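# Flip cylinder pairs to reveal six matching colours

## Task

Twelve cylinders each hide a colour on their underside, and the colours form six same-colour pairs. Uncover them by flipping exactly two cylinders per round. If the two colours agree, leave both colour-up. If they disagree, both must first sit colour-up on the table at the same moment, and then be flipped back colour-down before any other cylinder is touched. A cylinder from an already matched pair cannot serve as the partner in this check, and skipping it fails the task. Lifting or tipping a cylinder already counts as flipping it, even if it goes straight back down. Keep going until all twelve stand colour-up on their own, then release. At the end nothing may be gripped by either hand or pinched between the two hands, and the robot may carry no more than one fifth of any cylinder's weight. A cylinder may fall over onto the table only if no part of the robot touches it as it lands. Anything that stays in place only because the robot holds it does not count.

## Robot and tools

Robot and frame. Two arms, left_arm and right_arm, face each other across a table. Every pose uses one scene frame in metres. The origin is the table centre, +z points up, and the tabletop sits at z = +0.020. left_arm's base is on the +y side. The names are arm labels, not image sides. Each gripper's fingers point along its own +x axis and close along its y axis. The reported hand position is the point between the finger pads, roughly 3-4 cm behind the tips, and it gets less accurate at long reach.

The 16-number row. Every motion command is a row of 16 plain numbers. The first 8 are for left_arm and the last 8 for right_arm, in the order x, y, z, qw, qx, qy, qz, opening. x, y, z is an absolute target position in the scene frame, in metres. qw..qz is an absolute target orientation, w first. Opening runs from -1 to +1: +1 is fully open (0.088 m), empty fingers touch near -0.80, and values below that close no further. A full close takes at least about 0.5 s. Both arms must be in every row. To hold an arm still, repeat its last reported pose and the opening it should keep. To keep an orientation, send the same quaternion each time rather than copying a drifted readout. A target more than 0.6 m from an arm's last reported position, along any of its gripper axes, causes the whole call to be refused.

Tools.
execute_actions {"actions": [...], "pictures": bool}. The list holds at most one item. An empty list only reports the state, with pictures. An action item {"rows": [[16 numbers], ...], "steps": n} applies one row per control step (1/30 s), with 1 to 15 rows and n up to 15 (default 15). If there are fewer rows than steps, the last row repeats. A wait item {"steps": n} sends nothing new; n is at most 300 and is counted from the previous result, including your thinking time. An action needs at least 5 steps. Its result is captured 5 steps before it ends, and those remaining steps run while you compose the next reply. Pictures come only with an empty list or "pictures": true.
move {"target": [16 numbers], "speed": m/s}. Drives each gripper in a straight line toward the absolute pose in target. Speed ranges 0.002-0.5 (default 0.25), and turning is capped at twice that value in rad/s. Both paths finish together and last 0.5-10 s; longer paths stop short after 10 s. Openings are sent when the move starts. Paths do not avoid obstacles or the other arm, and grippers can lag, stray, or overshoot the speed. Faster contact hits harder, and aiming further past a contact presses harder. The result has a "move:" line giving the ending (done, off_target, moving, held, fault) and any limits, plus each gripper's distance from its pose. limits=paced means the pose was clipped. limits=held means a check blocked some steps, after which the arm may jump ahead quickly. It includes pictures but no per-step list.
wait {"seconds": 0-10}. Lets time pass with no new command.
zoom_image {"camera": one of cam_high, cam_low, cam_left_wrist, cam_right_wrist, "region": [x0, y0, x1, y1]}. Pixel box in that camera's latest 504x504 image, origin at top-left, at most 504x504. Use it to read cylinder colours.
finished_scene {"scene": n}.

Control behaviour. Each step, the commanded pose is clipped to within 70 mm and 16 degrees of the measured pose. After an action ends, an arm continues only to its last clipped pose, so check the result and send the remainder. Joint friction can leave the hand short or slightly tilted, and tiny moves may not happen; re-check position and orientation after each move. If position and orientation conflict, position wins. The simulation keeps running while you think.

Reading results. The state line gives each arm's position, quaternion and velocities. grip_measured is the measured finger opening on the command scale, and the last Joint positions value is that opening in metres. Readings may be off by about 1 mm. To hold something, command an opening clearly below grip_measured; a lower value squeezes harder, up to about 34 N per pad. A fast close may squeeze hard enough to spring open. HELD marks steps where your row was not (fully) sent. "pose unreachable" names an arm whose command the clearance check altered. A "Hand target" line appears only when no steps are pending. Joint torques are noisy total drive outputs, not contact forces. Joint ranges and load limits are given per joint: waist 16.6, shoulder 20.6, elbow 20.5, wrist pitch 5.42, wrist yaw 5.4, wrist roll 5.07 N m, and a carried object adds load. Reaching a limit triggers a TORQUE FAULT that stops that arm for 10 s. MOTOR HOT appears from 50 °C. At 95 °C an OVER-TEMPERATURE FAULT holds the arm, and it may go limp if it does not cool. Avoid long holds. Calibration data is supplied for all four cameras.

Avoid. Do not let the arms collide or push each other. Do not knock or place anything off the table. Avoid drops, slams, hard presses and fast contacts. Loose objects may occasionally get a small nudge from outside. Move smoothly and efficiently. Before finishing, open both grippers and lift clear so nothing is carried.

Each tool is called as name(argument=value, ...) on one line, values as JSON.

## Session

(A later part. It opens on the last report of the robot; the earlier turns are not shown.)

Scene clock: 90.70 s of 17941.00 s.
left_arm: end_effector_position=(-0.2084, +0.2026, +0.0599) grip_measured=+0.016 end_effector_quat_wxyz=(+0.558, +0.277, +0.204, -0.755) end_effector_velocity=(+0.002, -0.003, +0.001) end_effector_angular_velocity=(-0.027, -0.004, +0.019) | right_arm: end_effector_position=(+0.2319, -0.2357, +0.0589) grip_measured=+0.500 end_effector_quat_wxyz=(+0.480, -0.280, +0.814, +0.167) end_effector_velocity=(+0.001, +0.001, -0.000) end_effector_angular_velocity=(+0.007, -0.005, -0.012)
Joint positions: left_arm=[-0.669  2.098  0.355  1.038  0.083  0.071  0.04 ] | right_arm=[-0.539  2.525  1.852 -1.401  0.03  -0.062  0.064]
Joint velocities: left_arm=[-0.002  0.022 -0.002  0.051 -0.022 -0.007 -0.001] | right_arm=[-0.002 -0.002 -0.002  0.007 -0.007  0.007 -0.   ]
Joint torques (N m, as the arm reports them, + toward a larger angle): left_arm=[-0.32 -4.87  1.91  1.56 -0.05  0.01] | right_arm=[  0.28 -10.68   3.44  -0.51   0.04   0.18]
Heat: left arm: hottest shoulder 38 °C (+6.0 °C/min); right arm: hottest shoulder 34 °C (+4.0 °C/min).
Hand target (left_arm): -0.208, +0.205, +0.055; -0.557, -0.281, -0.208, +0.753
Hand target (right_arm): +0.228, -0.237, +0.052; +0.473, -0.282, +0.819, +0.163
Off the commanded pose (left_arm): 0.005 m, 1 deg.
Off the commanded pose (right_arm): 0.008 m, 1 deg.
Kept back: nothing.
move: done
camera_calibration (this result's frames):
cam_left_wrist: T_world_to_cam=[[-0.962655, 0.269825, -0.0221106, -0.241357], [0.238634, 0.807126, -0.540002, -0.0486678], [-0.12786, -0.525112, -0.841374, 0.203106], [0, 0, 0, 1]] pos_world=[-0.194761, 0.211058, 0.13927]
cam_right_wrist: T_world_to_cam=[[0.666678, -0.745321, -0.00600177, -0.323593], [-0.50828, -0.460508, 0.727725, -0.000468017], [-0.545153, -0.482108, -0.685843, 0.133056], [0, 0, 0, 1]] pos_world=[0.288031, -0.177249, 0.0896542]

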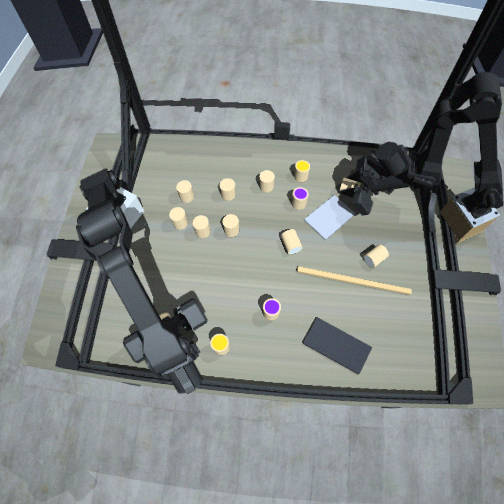

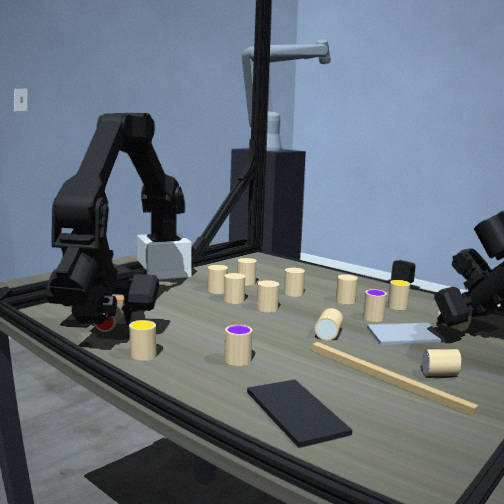

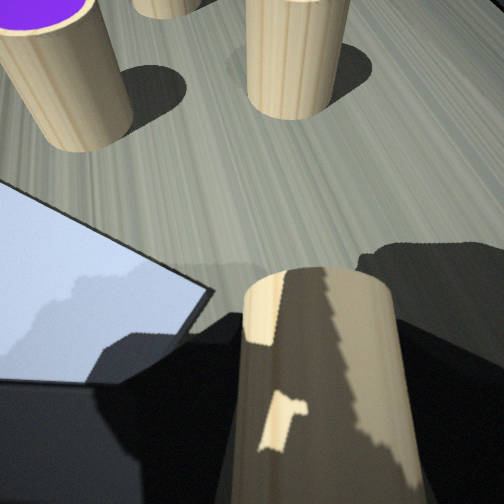

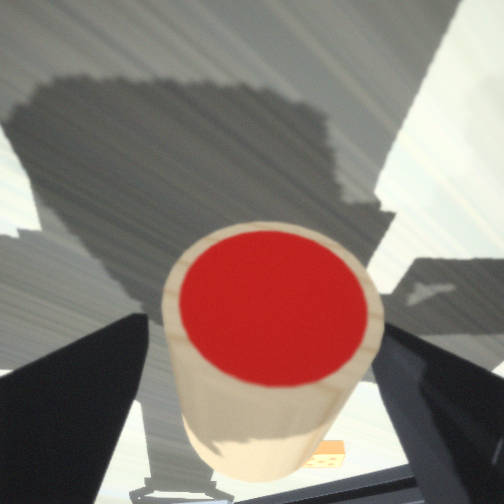

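move(target=[-0.208,0.205,0.05,0.557,0.281,0.208,-0.753,-0.3,0.229,-0.237,0.052,0.473,-0.282,0.819,0.163,-0.3], speed=0.05)

move(target=[-0.208,0.205,0.052,0.557,0.281,0.208,-0.753,0.4,0.22,-0.244,0.1,0.75,-0.198,0.576,0.259,-0.3], speed=0.3)

move(target=[-0.212,0.188,0.11,0.297,0.696,0.515,-0.402,0.5,0.22,-0.244,0.08,0.914,-0.084,0.245,0.315,-0.3], speed=0.4)

Scene clock: 91.63 s of 17941.00 s.
left_arm: end_effector_position=(-0.2086, +0.2011, +0.0585) grip_measured=+0.016 end_effector_quat_wxyz=(+0.560, +0.271, +0.199, -0.757) end_effector_velocity=(+0.000, +0.001, -0.002) end_effector_angular_velocity=(+0.003, +0.000, +0.008) | right_arm: end_effector_position=(+0.2320, -0.2357, +0.0587) grip_measured=+0.022 end_effector_quat_wxyz=(+0.480, -0.280, +0.814, +0.167) end_effector_velocity=(+0.001, -0.004, +0.001) end_effector_angular_velocity=(-0.007, +0.005, +0.003)
Joint positions: left_arm=[-0.669  2.125  0.355  1.081  0.082  0.071  0.04 ] | right_arm=[-0.539  2.525  1.852 -1.401  0.03  -0.062  0.04 ]
Joint velocities: left_arm=[-0.002  0.007 -0.002  0.007 -0.007 -0.007 -0.   ] | right_arm=[-0.007 -0.002 -0.002 -0.007  0.007 -0.007 -0.   ]
Joint torques (N m, as the arm reports them, + toward a larger angle): left_arm=[-0.28 -3.69  2.13  1.06 -0.01 -0.01] | right_arm=[  0.26 -10.51   3.96  -0.58   0.03   0.17]
Heat: left arm: hottest shoulder 38 °C (+6.0 °C/min); right arm: hottest shoulder 35 °C (+5.0 °C/min).
Hand target (left_arm): -0.208, +0.205, +0.050; -0.557, -0.281, -0.208, +0.753
Hand target (right_arm): +0.229, -0.237, +0.052; +0.473, -0.282, +0.819, +0.163
Off the commanded pose (left_arm): 0.009 m, 2 deg.
Off the commanded pose (right_arm): 0.007 m, 1 deg.
Kept back: nothing.
move: off_target (left_arm)
camera_calibration (this result's frames):
cam_left_wrist: T_world_to_cam=[[-0.962842, 0.26898, -0.0241713, -0.240966], [0.236978, 0.798567, -0.553293, -0.0460043], [-0.129522, -0.538462, -0.832636, 0.202886], [0, 0, 0, 1]] pos_world=[-0.194832, 0.210799, 0.137652]
cam_right_wrist: T_world_to_cam=[[0.666818, -0.745199, -0.00561959, -0.32369], [-0.508561, -0.460556, 0.727498, -0.000192503], [-0.544719, -0.482251, -0.686087, 0.132854], [0, 0, 0, 1]] pos_world=[0.288112, -0.177233, 0.0894707]

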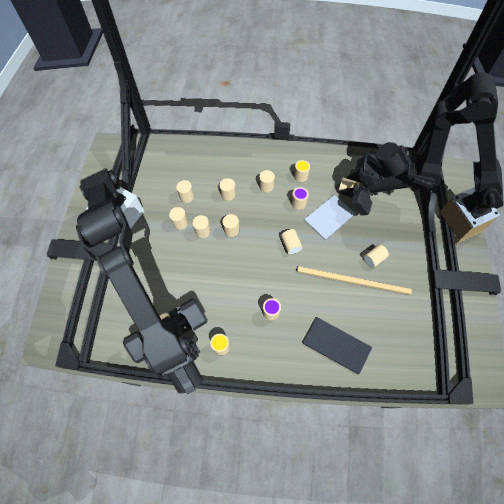

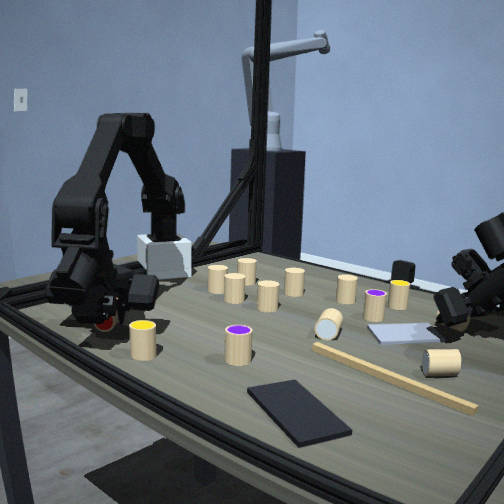

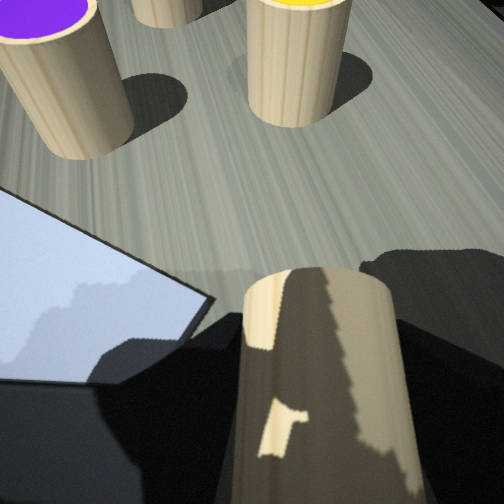

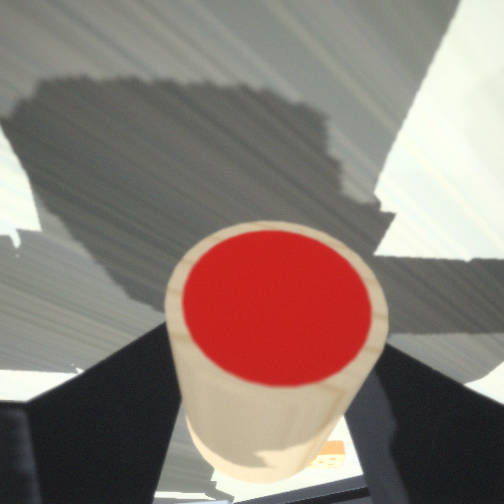

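Scene clock: 93.43 s of 17941.00 s.
left_arm: end_effector_position=(-0.2082, +0.2031, +0.0559) grip_measured=+0.400 end_effector_quat_wxyz=(+0.558, +0.277, +0.204, -0.755) end_effector_velocity=(+0.000, -0.001, +0.003) end_effector_angular_velocity=(-0.008, +0.014, +0.017) | right_arm: end_effector_position=(+0.2205, -0.2429, +0.0976) grip_measured=+0.022 end_effector_quat_wxyz=(+0.749, -0.200, +0.579, +0.255) end_effector_velocity=(-0.002, +0.001, +0.003) end_effector_angular_velocity=(+0.023, +0.000, +0.010)
Joint positions: left_arm=[-0.669  2.126  0.355  1.067  0.081  0.071  0.059] | right_arm=[-0.557  1.831  0.957 -0.445 -0.015 -0.081  0.04 ]
Joint velocities: left_arm=[-0.002 -0.007 -0.002  0.007 -0.007 -0.022 -0.   ] | right_arm=[-0.002 -0.017 -0.012  0.007 -0.022 -0.007 -0.   ]
Joint torques (N m, as the arm reports them, + toward a larger angle): left_arm=[-0.13 -5.22  2.09  1.33 -0.05 -0.01] | right_arm=[ -0.3  -10.27   4.14   0.69  -0.15  -0.22]
Heat: left arm: hottest shoulder 38 °C (+6.1 °C/min); right arm: hottest shoulder 35 °C (+4.0 °C/min).
Hand target (left_arm): -0.208, +0.205, +0.052; -0.557, -0.281, -0.208, +0.753
Hand target (right_arm): +0.220, -0.244, +0.099; +0.750, -0.200, +0.575, +0.257
Off the commanded pose (left_arm): 0.004 m, 1 deg.
Off the commanded pose (right_arm): 0.003 m, 1 deg.
Kept back: nothing.
move: done
camera_calibration (this result's frames):
cam_left_wrist: T_world_to_cam=[[-0.962849, 0.269043, -0.0231901, -0.241211], [0.238412, 0.806604, -0.540879, -0.0511735], [-0.126815, -0.526313, -0.840781, 0.200474], [0, 0, 0, 1]] pos_world=[-0.194626, 0.211685, 0.135282]
cam_right_wrist: T_world_to_cam=[[0.650143, -0.758248, 0.0487355, -0.32596], [-0.759689, -0.647543, 0.0596735, 0.0374735], [-0.013689, -0.0758201, -0.997028, 0.161788], [0, 0, 0, 1]] pos_world=[0.242603, -0.210626, 0.174957]

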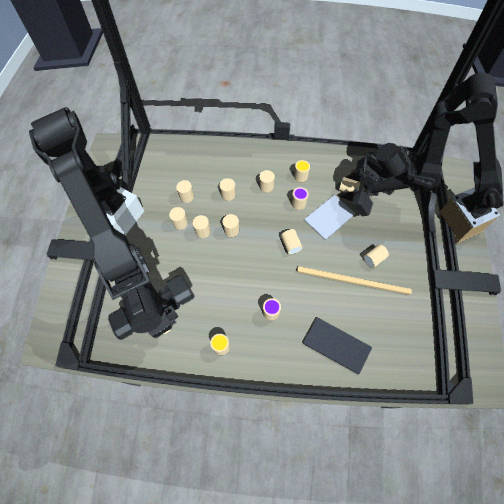

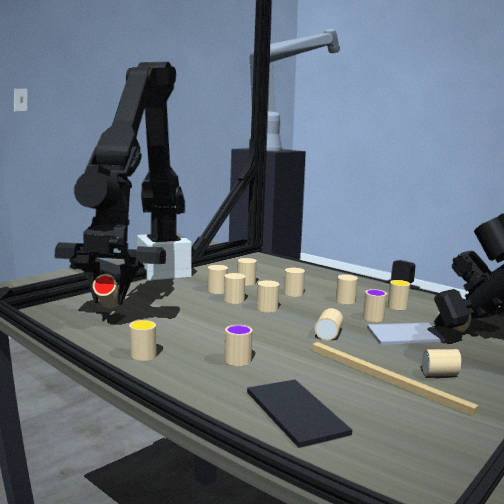

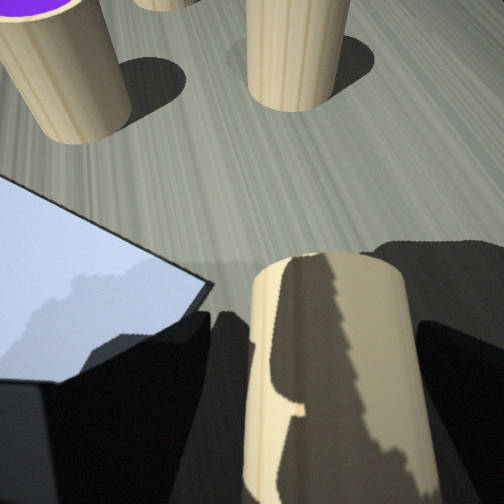

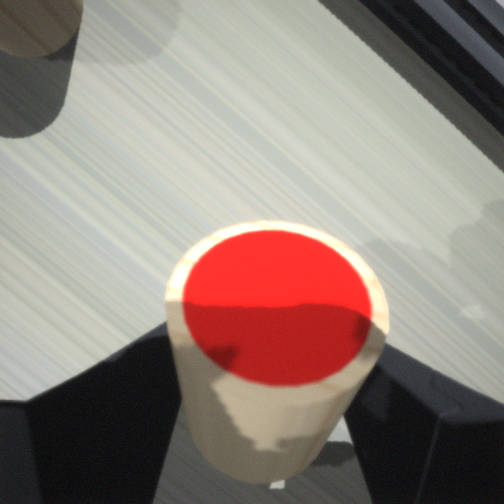

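Scene clock: 95.80 s of 17941.00 s.
left_arm: end_effector_position=(-0.2114, +0.1882, +0.1118) grip_measured=+0.500 end_effector_quat_wxyz=(+0.301, +0.690, +0.518, -0.406) end_effector_velocity=(+0.001, +0.002, +0.003) end_effector_angular_velocity=(+0.024, -0.016, +0.000) | right_arm: end_effector_position=(+0.2216, -0.2423, +0.0839) grip_measured=+0.021 end_effector_quat_wxyz=(+0.915, -0.087, +0.239, +0.313) end_effector_velocity=(-0.002, -0.001, -0.003) end_effector_angular_velocity=(-0.003, +0.000, +0.008)
Joint positions: left_arm=[-0.714  2.444  1.831 -1.468 -0.021  0.047  0.063] | right_arm=[-0.594  2.006  0.3    1.188 -0.1   -0.068  0.04 ]
Joint velocities: left_arm=[-0.002  0.012  0.022 -0.037 -0.007 -0.007 -0.   ] | right_arm=[-0.002  0.017 -0.007  0.022 -0.007 -0.007 -0.   ]
Joint torques (N m, as the arm reports them, + toward a larger angle): left_arm=[-0.28 -9.62  5.22 -0.66 -0.14 -0.06] | right_arm=[-0.31 -5.88  1.41  1.57 -0.17  0.2 ]
Heat: left arm: hottest shoulder 38 °C (+5.0 °C/min); right arm: hottest shoulder 35 °C (+4.0 °C/min).
Hand target (left_arm): -0.212, +0.188, +0.108; +0.299, +0.694, +0.519, -0.401
Hand target (right_arm): +0.220, -0.244, +0.081; +0.914, -0.085, +0.244, +0.312
Off the commanded pose (left_arm): 0.002 m, 1 deg.
Off the commanded pose (right_arm): 0.005 m, 1 deg.
Kept back: nothing.
move: done
camera_calibration (this result's frames):
cam_left_wrist: T_world_to_cam=[[-0.954292, 0.297887, -0.0242914, -0.242566], [0.188775, 0.663763, 0.723728, -0.133141], [0.231713, 0.686062, -0.689658, 0.0699024], [0, 0, 0, 1]] pos_world=[-0.222543, 0.112674, 0.138674]
cam_right_wrist: T_world_to_cam=[[0.614527, -0.785284, 0.0753994, -0.326472], [-0.547648, -0.493443, -0.675718, 0.091593], [0.567836, 0.373955, -0.733294, 0.106224], [0, 0, 0, 1]] pos_world=[0.190469, -0.2509, 0.164401]

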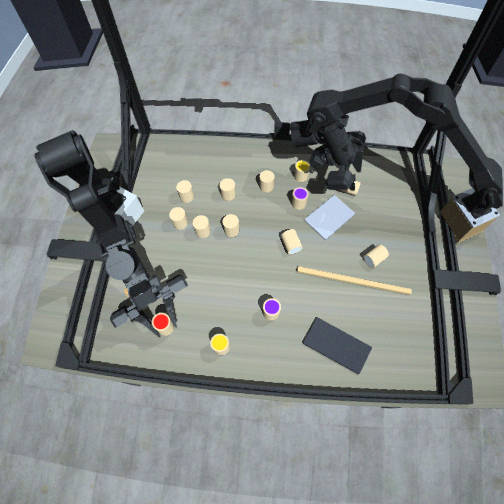

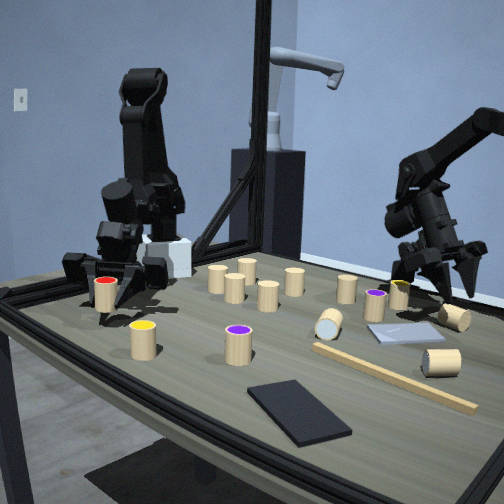

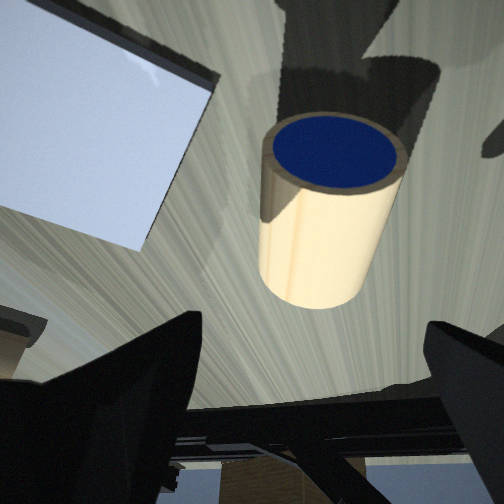

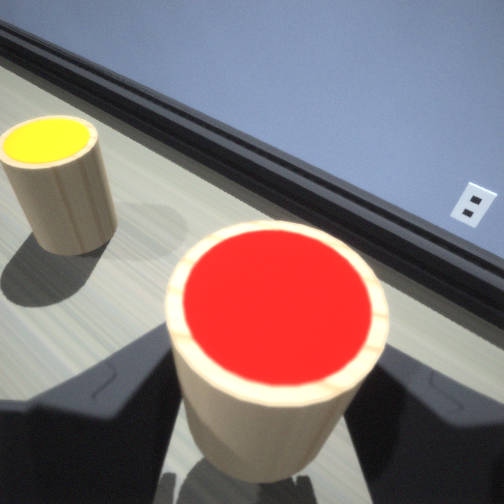

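move(target=[-0.215,0.193,0.054,0.297,0.696,0.515,-0.402,0.5,0.22,-0.244,0.05,0.914,-0.084,0.245,0.315,-0.3], speed=0.08)

move(target=[-0.215,0.193,0.054,0.297,0.696,0.515,-0.402,-0.3,0.22,-0.244,0.05,0.914,-0.084,0.245,0.315,0.3])

move(target=[-0.213,0.185,0.11,0.48,0.5,0.37,-0.63,-0.3,0.22,-0.244,0.05,0.914,-0.084,0.245,0.315,0.3], speed=0.3)

move(target=[-0.213,0.185,0.075,0.575,0.208,0.154,-0.777,-0.3,0.22,-0.244,0.05,0.914,-0.084,0.245,0.315,0.3], speed=0.3)

move(target=[-0.213,0.185,0.049,0.575,0.208,0.154,-0.777,-0.3,0.22,-0.244,0.05,0.914,-0.084,0.245,0.315,0.3], speed=0.06)

move(target=[-0.213,0.185,0.049,0.575,0.208,0.154,-0.777,0.4,0.22,-0.244,0.05,0.914,-0.084,0.245,0.315,0.3])

Scene clock: 97.33 s of 17941.00 s.
left_arm: end_effector_position=(-0.2155, +0.1884, +0.0611) grip_measured=+0.500 end_effector_quat_wxyz=(+0.302, +0.691, +0.513, -0.410) end_effector_velocity=(-0.003, -0.002, -0.003) end_effector_angular_velocity=(-0.016, +0.007, +0.008) | right_arm: end_effector_position=(+0.2188, -0.2441, +0.0520) grip_measured=+0.021 end_effector_quat_wxyz=(+0.913, -0.086, +0.244, +0.315) end_effector_velocity=(+0.000, +0.002, +0.001) end_effector_angular_velocity=(+0.004, -0.013, +0.012)
Joint positions: left_arm=[-0.726  2.531  1.78  -1.321 -0.021  0.045  0.064] | right_arm=[-0.599  2.226  0.314  1.384 -0.11  -0.068  0.04 ]
Joint velocities: left_arm=[-0.002  0.002 -0.002  0.022  0.007 -0.007 -0.   ] | right_arm=[ 0.002  0.012  0.002  0.022 -0.007 -0.007 -0.   ]
Joint torques (N m, as the arm reports them, + toward a larger angle): left_arm=[-0.05 -9.87  3.32 -0.29 -0.12 -0.09] | right_arm=[-0.32 -6.15  1.6   1.55 -0.18  0.11]
Heat: left arm: hottest shoulder 38 °C (+5.1 °C/min); right arm: hottest shoulder 35 °C (+4.0 °C/min).
Hand target (left_arm): -0.215, +0.193, +0.054; +0.297, +0.696, +0.515, -0.402
Hand target (right_arm): +0.220, -0.244, +0.050; +0.913, -0.084, +0.245, +0.315
Off the commanded pose (left_arm): 0.008 m, 1 deg.
Off the commanded pose (right_arm): 0.002 m, 0 deg.
Kept back: nothing.
move: done
camera_calibration (this result's frames):
cam_left_wrist: T_world_to_cam=[[-0.951269, 0.307293, -0.025642, -0.248795], [0.19657, 0.668372, 0.717384, -0.0945638], [0.237585, 0.677385, -0.696206, 0.039048], [0, 0, 0, 1]] pos_world=[-0.22736, 0.113206, 0.0886444]
cam_right_wrist: T_world_to_cam=[[0.618605, -0.782691, 0.0687184, -0.323595], [-0.553227, -0.496007, -0.669267, 0.0678452], [0.557914, 0.375995, -0.739838, 0.0880578], [0, 0, 0, 1]] pos_world=[0.188583, -0.252733, 0.132792]

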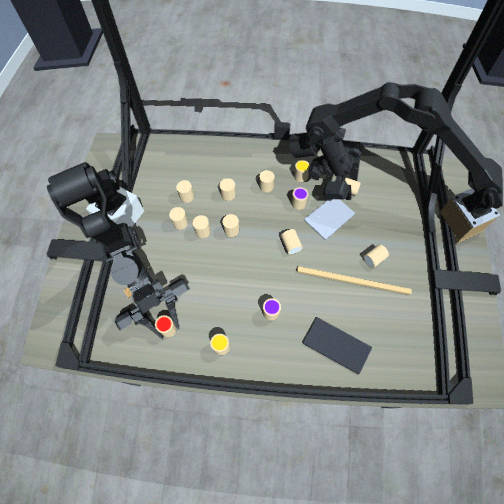

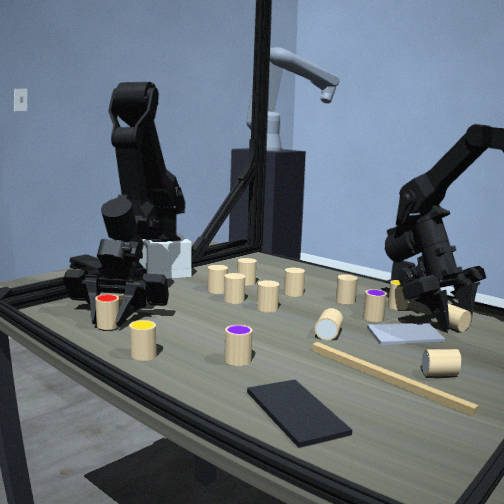

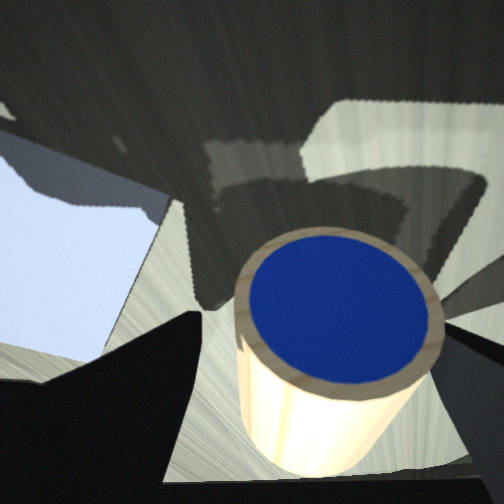

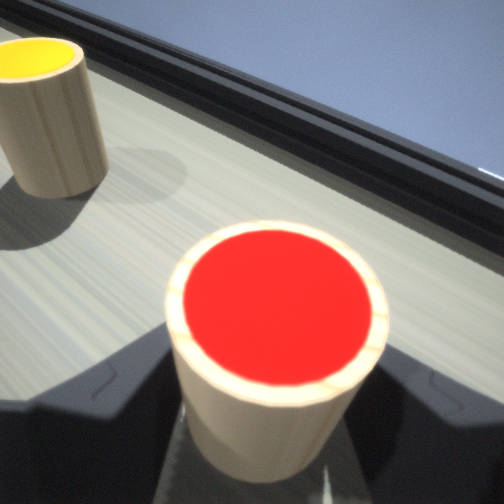

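Scene clock: 98.03 s of 17941.00 s.
left_arm: end_effector_position=(-0.2157, +0.1882, +0.0610) grip_measured=+0.016 end_effector_quat_wxyz=(+0.302, +0.691, +0.512, -0.411) end_effector_velocity=(+0.002, +0.003, +0.001) end_effector_angular_velocity=(+0.008, -0.018, -0.024) | right_arm: end_effector_position=(+0.2195, -0.2436, +0.0523) grip_measured=+0.298 end_effector_quat_wxyz=(+0.914, -0.086, +0.242, +0.315) end_effector_velocity=(-0.003, +0.001, -0.002) end_effector_angular_velocity=(-0.002, +0.012, +0.020)
Joint positions: left_arm=[-0.726  2.531  1.78  -1.32  -0.021  0.045  0.04 ] | right_arm=[-0.599  2.229  0.316  1.389 -0.11  -0.068  0.054]
Joint velocities: left_arm=[-0.007 -0.002 -0.007 -0.007 -0.022  0.007 -0.   ] | right_arm=[-0.002  0.002 -0.002 -0.007 -0.022 -0.007  0.001]
Joint torques (N m, as the arm reports them, + toward a larger angle): left_arm=[-0.01 -9.78  3.23 -0.32 -0.16 -0.11] | right_arm=[-0.31 -6.05  1.51  1.48 -0.16  0.1 ]
Heat: left arm: hottest shoulder 38 °C (+5.1 °C/min); right arm: hottest shoulder 35 °C (+4.1 °C/min).
Hand target (left_arm): -0.215, +0.193, +0.054; +0.297, +0.696, +0.515, -0.402
Hand target (right_arm): +0.220, -0.244, +0.050; +0.913, -0.084, +0.245, +0.315
Off the commanded pose (left_arm): 0.008 m, 1 deg.
Off the commanded pose (right_arm): 0.002 m, 0 deg.
Kept back: nothing.
move: done
camera_calibration (this result's frames):
cam_left_wrist: T_world_to_cam=[[-0.951095, 0.307799, -0.0260513, -0.248892], [0.196915, 0.669115, 0.716596, -0.0943401], [0.237999, 0.676421, -0.697002, 0.0394472], [0, 0, 0, 1]] pos_world=[-0.227532, 0.11305, 0.0886145]
cam_right_wrist: T_world_to_cam=[[0.618356, -0.782839, 0.0692726, -0.323753], [-0.550806, -0.494569, -0.67232, 0.068741], [0.560578, 0.377577, -0.737013, 0.0873649], [0, 0, 0, 1]] pos_world=[0.189083, -0.252436, 0.133032]

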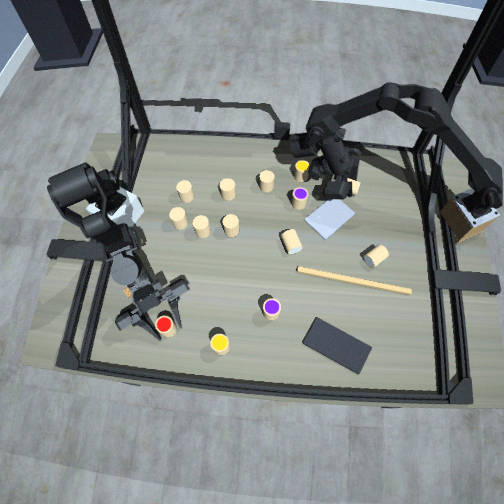

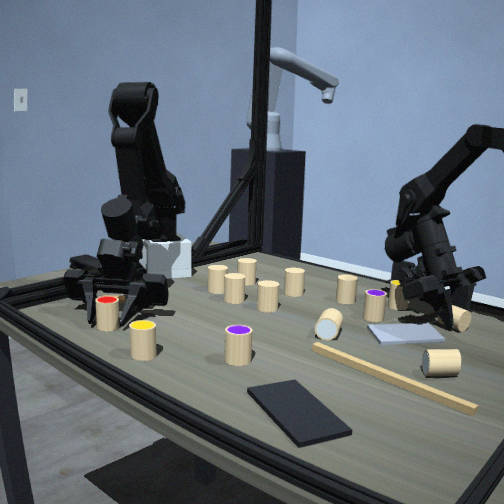

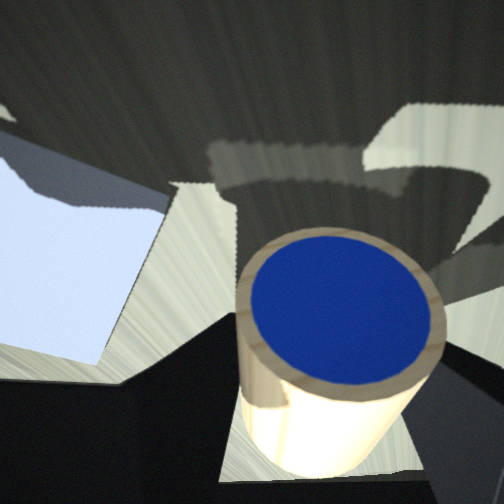

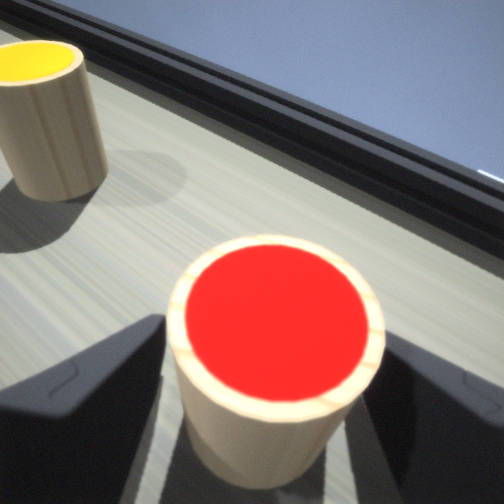

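Scene clock: 99.80 s of 17941.00 s.
left_arm: end_effector_position=(-0.2141, +0.1828, +0.1099) grip_measured=+0.016 end_effector_quat_wxyz=(+0.474, +0.500, +0.368, -0.625) end_effector_velocity=(+0.000, +0.001, -0.001) end_effector_angular_velocity=(-0.013, -0.003, +0.006) | right_arm: end_effector_position=(+0.2195, -0.2436, +0.0522) grip_measured=+0.300 end_effector_quat_wxyz=(+0.913, -0.086, +0.243, +0.315) end_effector_velocity=(-0.003, +0.001, -0.001) end_effector_angular_velocity=(+0.001, +0.008, +0.020)
Joint positions: left_arm=[-0.71   1.899  1.011 -0.45  -0.002  0.055  0.04 ] | right_arm=[-0.599  2.229  0.316  1.389 -0.111 -0.068  0.054]
Joint velocities: left_arm=[-0.002 -0.007 -0.017  0.022 -0.007 -0.007  0.   ] | right_arm=[-0.002 -0.002 -0.002 -0.007 -0.022 -0.007 -0.   ]
Joint torques (N m, as the arm reports them, + toward a larger angle): left_arm=[  0.36 -10.18   3.69   0.9    0.06   0.11] | right_arm=[-0.32 -6.01  1.46  1.48 -0.17  0.1 ]
Heat: left arm: hottest shoulder 38 °C (+5.0 °C/min); right arm: hottest shoulder 35 °C (+4.0 °C/min).
Hand target (left_arm): -0.213, +0.184, +0.112; -0.475, -0.497, -0.366, +0.627
Hand target (right_arm): +0.220, -0.244, +0.050; +0.913, -0.084, +0.245, +0.315
Off the commanded pose (left_arm): 0.002 m, 0 deg.
Off the commanded pose (right_arm): 0.002 m, 0 deg.
Kept back: nothing.
move: done
camera_calibration (this result's frames):
cam_left_wrist: T_world_to_cam=[[-0.961008, 0.272563, -0.0466091, -0.23786], [0.26933, 0.960815, 0.065544, -0.092373], [0.0626477, 0.0504351, -0.996761, 0.186712], [0, 0, 0, 1]] pos_world=[-0.215404, 0.144168, 0.181075]
cam_right_wrist: T_world_to_cam=[[0.618644, -0.782632, 0.0690336, -0.32368], [-0.550929, -0.494772, -0.67207, 0.0685869], [0.56014, 0.37774, -0.737263, 0.0874652], [0, 0, 0, 1]] pos_world=[0.189037, -0.252427, 0.132925]

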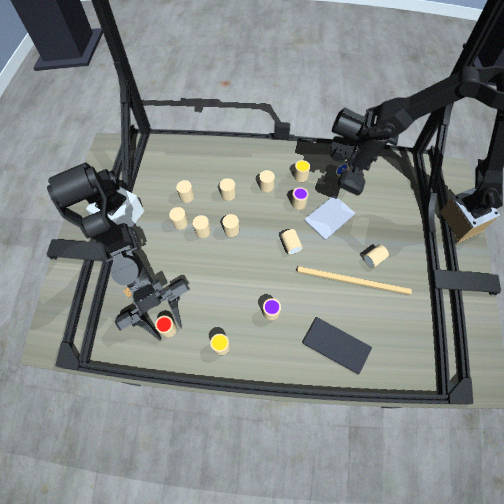

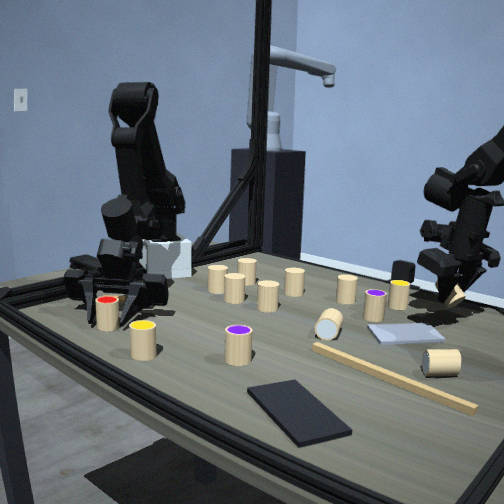

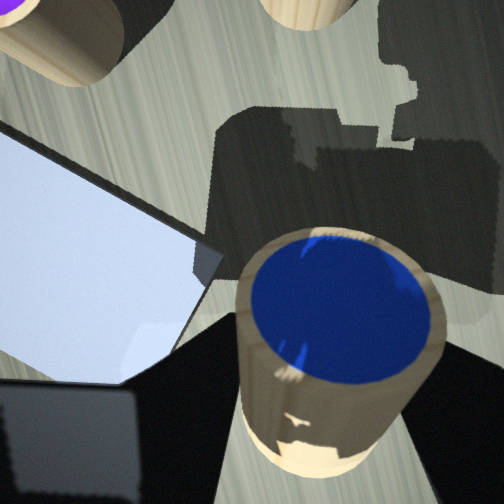

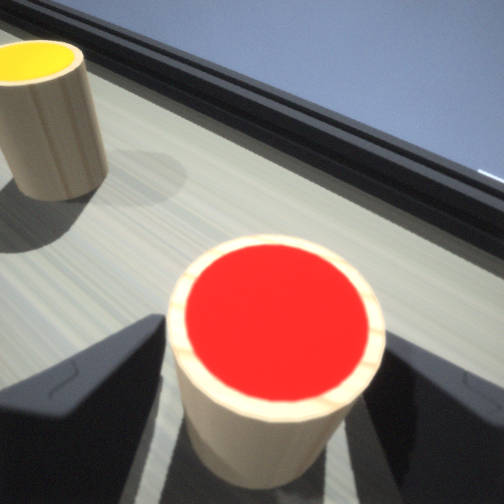

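Scene clock: 101.80 s of 17941.00 s.
left_arm: end_effector_position=(-0.2138, +0.1830, +0.0794) grip_measured=+0.016 end_effector_quat_wxyz=(+0.574, +0.207, +0.147, -0.779) end_effector_velocity=(-0.001, +0.003, -0.003) end_effector_angular_velocity=(+0.005, +0.009, -0.005) | right_arm: end_effector_position=(+0.2195, -0.2436, +0.0522) grip_measured=+0.300 end_effector_quat_wxyz=(+0.913, -0.086, +0.243, +0.315) end_effector_velocity=(-0.001, -0.001, -0.001) end_effector_angular_velocity=(-0.002, +0.008, -0.008)
Joint positions: left_arm=[-0.668  2.194  0.354  1.325  0.095  0.064  0.04 ] | right_arm=[-0.599  2.229  0.316  1.389 -0.111 -0.068  0.054]
Joint velocities: left_arm=[-0.002  0.017 -0.007  0.022  0.007 -0.007 -0.   ] | right_arm=[ 0.002 -0.002 -0.002 -0.007  0.007  0.007 -0.   ]
Joint torques (N m, as the arm reports them, + toward a larger angle): left_arm=[ 0.11 -5.92  1.35  1.85  0.16 -0.1 ] | right_arm=[-0.32 -6.04  1.46  1.49 -0.16  0.1 ]
Heat: left arm: hottest shoulder 38 °C (+5.0 °C/min); right arm: hottest shoulder 34 °C (+2.0 °C/min).
Hand target (left_arm): -0.213, +0.186, +0.076; -0.573, -0.209, -0.152, +0.778
Hand target (right_arm): +0.220, -0.244, +0.050; +0.913, -0.084, +0.245, +0.315
Off the commanded pose (left_arm): 0.005 m, 1 deg.
Off the commanded pose (right_arm): 0.002 m, 0 deg.
Kept back: nothing.
move: done
camera_calibration (this result's frames):
cam_left_wrist: T_world_to_cam=[[-0.96227, 0.270919, -0.0253014, -0.2407], [0.213207, 0.692962, -0.688728, 0.00630377], [-0.169056, -0.668136, -0.724578, 0.216596], [0, 0, 0, 1]] pos_world=[-0.196345, 0.205558, 0.155193]
cam_right_wrist: T_world_to_cam=[[0.618644, -0.782632, 0.0690336, -0.32368], [-0.550929, -0.494772, -0.67207, 0.0685869], [0.56014, 0.37774, -0.737263, 0.0874652], [0, 0, 0, 1]] pos_world=[0.189037, -0.252427, 0.132925]

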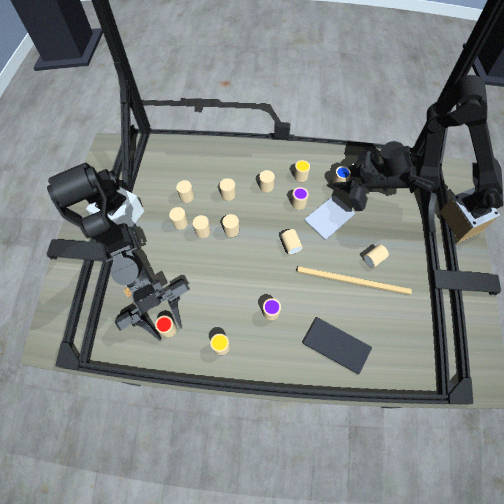

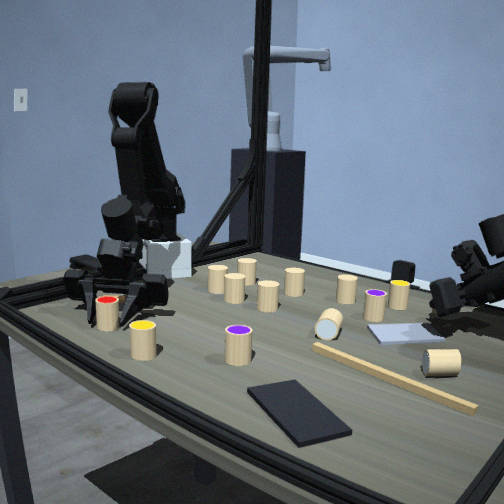

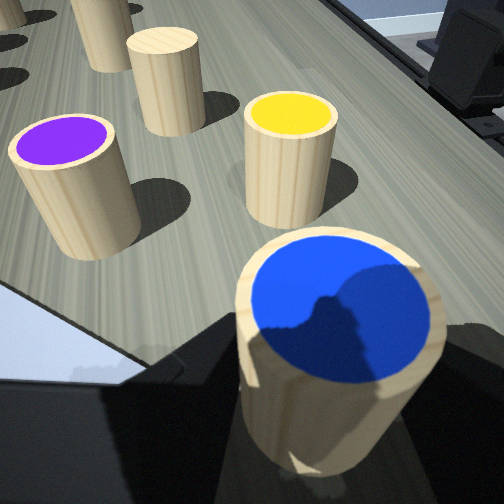

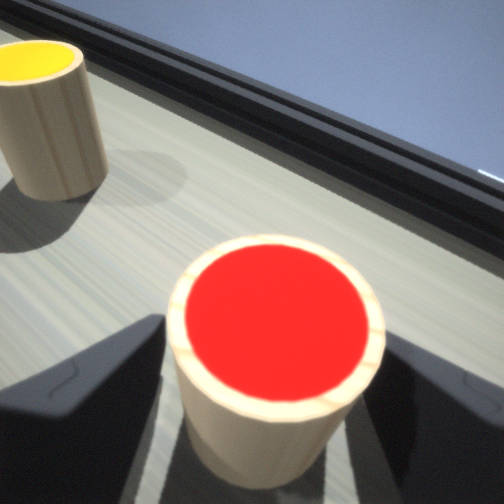

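Scene clock: 102.63 s of 17941.00 s.
left_arm: end_effector_position=(-0.2137, +0.1833, +0.0556) grip_measured=+0.016 end_effector_quat_wxyz=(+0.575, +0.202, +0.147, -0.779) end_effector_velocity=(+0.000, -0.000, -0.001) end_effector_angular_velocity=(-0.006, +0.004, +0.008) | right_arm: end_effector_position=(+0.2194, -0.2436, +0.0521) grip_measured=+0.300 end_effector_quat_wxyz=(+0.913, -0.086, +0.243, +0.315) end_effector_velocity=(-0.001, -0.000, -0.001) end_effector_angular_velocity=(-0.006, +0.004, +0.008)
Joint positions: left_arm=[-0.668  2.362  0.383  1.471  0.095  0.057  0.04 ] | right_arm=[-0.599  2.229  0.316  1.389 -0.111 -0.068  0.054]
Joint velocities: left_arm=[-0.002  0.017  0.002  0.022 -0.007 -0.007 -0.   ] | right_arm=[-0.002 -0.002 -0.002 -0.007 -0.007 -0.007 -0.   ]
Joint torques (N m, as the arm reports them, + toward a larger angle): left_arm=[-0.15 -4.65  1.52  1.41 -0.03 -0.04] | right_arm=[-0.31 -6.03  1.46  1.49 -0.16  0.1 ]
Heat: left arm: hottest shoulder 38 °C (+5.0 °C/min); right arm: hottest shoulder 34 °C (+2.0 °C/min).
Hand target (left_arm): -0.213, +0.185, +0.049; -0.575, -0.208, -0.154, +0.776
Hand target (right_arm): +0.220, -0.244, +0.050; +0.913, -0.084, +0.245, +0.315
Off the commanded pose (left_arm): 0.007 m, 1 deg.
Off the commanded pose (right_arm): 0.002 m, 0 deg.
Kept back: nothing.
move: done
camera_calibration (this result's frames):
cam_left_wrist: T_world_to_cam=[[-0.963276, 0.26775, -0.0202502, -0.241252], [0.206338, 0.689854, -0.693921, -0.0110377], [-0.171828, -0.672616, -0.719766, 0.199521], [0, 0, 0, 1]] pos_world=[-0.195832, 0.206411, 0.131064]
cam_right_wrist: T_world_to_cam=[[0.618667, -0.782619, 0.0689831, -0.323663], [-0.551149, -0.494903, -0.671793, 0.0684641], [0.559898, 0.377596, -0.73752, 0.0874443], [0, 0, 0, 1]] pos_world=[0.189014, -0.25244, 0.132813]

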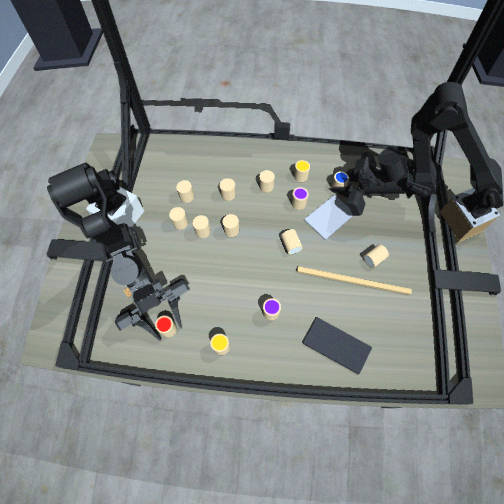

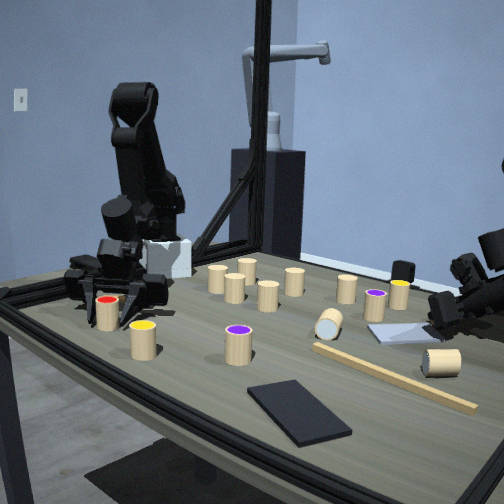

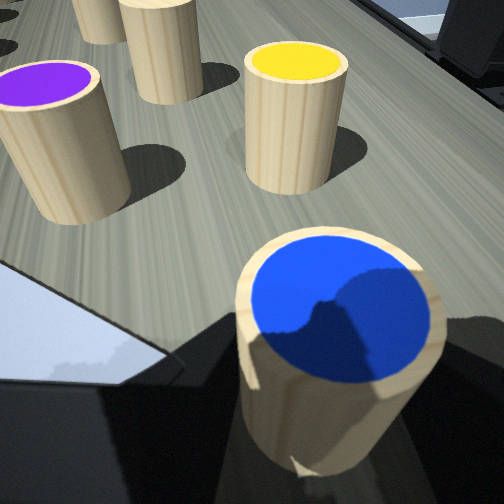

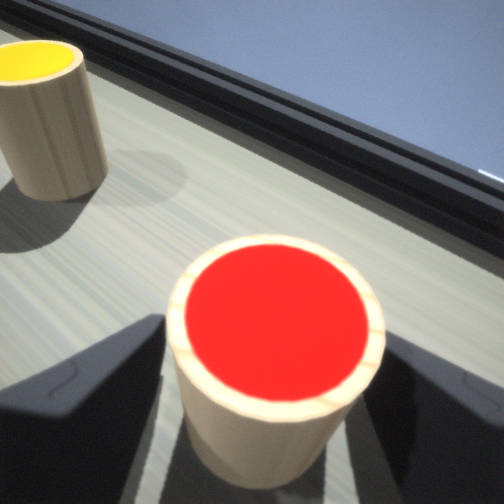

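Scene clock: 103.33 s of 17941.00 s.
left_arm: end_effector_position=(-0.2135, +0.1844, +0.0531) grip_measured=+0.398 end_effector_quat_wxyz=(+0.574, +0.205, +0.149, -0.778) end_effector_velocity=(-0.000, -0.003, +0.002) end_effector_angular_velocity=(-0.011, +0.005, +0.008) | right_arm: end_effector_position=(+0.2194, -0.2436, +0.0521) grip_measured=+0.300 end_effector_quat_wxyz=(+0.913, -0.086, +0.243, +0.315) end_effector_velocity=(-0.001, -0.000, +0.001) end_effector_angular_velocity=(+0.007, +0.008, +0.000)
Joint positions: left_arm=[-0.668  2.369  0.384  1.471  0.095  0.057  0.059] | right_arm=[-0.599  2.229  0.316  1.389 -0.111 -0.068  0.054]
Joint velocities: left_arm=[-0.002  0.002  0.007  0.007 -0.007 -0.007  0.001] | right_arm=[-0.002 -0.007 -0.002 -0.007 -0.007  0.007  0.   ]
Joint torques (N m, as the arm reports them, + toward a larger angle): left_arm=[-0.04 -5.96  1.36  1.45 -0.03 -0.02] | right_arm=[-0.31 -6.08  1.47  1.49 -0.16  0.1 ]
Heat: left arm: hottest shoulder 37 °C (+4.0 °C/min); right arm: hottest shoulder 34 °C (+2.0 °C/min).
Hand target (left_arm): -0.213, +0.185, +0.049; -0.575, -0.208, -0.154, +0.777
Hand target (right_arm): +0.220, -0.244, +0.050; +0.913, -0.084, +0.245, +0.315
Off the commanded pose (left_arm): 0.004 m, 1 deg.
Off the commanded pose (right_arm): 0.002 m, 0 deg.
Kept back: nothing.
move: done
camera_calibration (this result's frames):
cam_left_wrist: T_world_to_cam=[[-0.96325, 0.267885, -0.0196856, -0.241436], [0.20723, 0.694517, -0.688986, -0.0144016], [-0.170897, -0.667745, -0.724507, 0.198026], [0, 0, 0, 1]] pos_world=[-0.195736, 0.20691, 0.128796]
cam_right_wrist: T_world_to_cam=[[0.618667, -0.782619, 0.0689831, -0.323663], [-0.551149, -0.494903, -0.671793, 0.0684641], [0.559898, 0.377596, -0.73752, 0.0874443], [0, 0, 0, 1]] pos_world=[0.189014, -0.25244, 0.132813]

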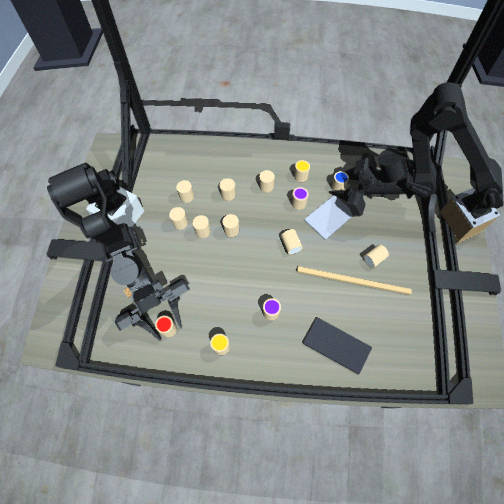

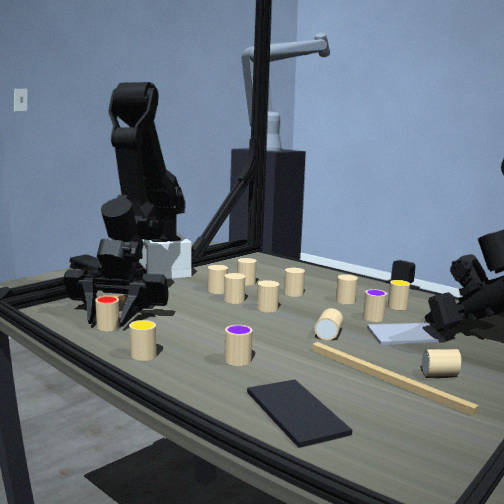

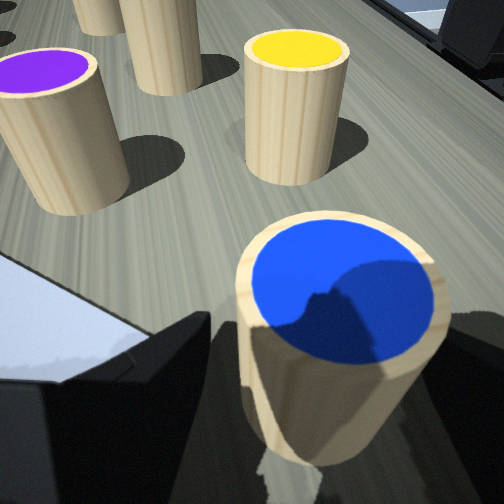

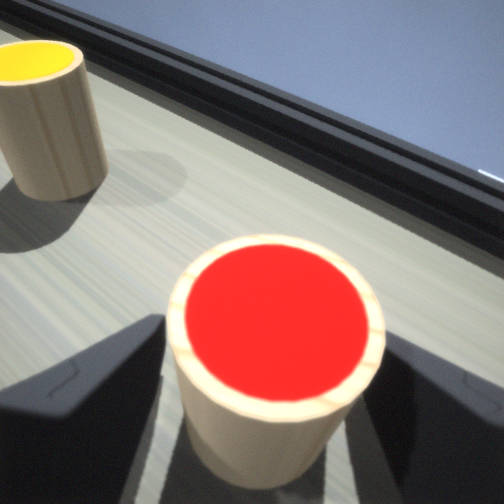

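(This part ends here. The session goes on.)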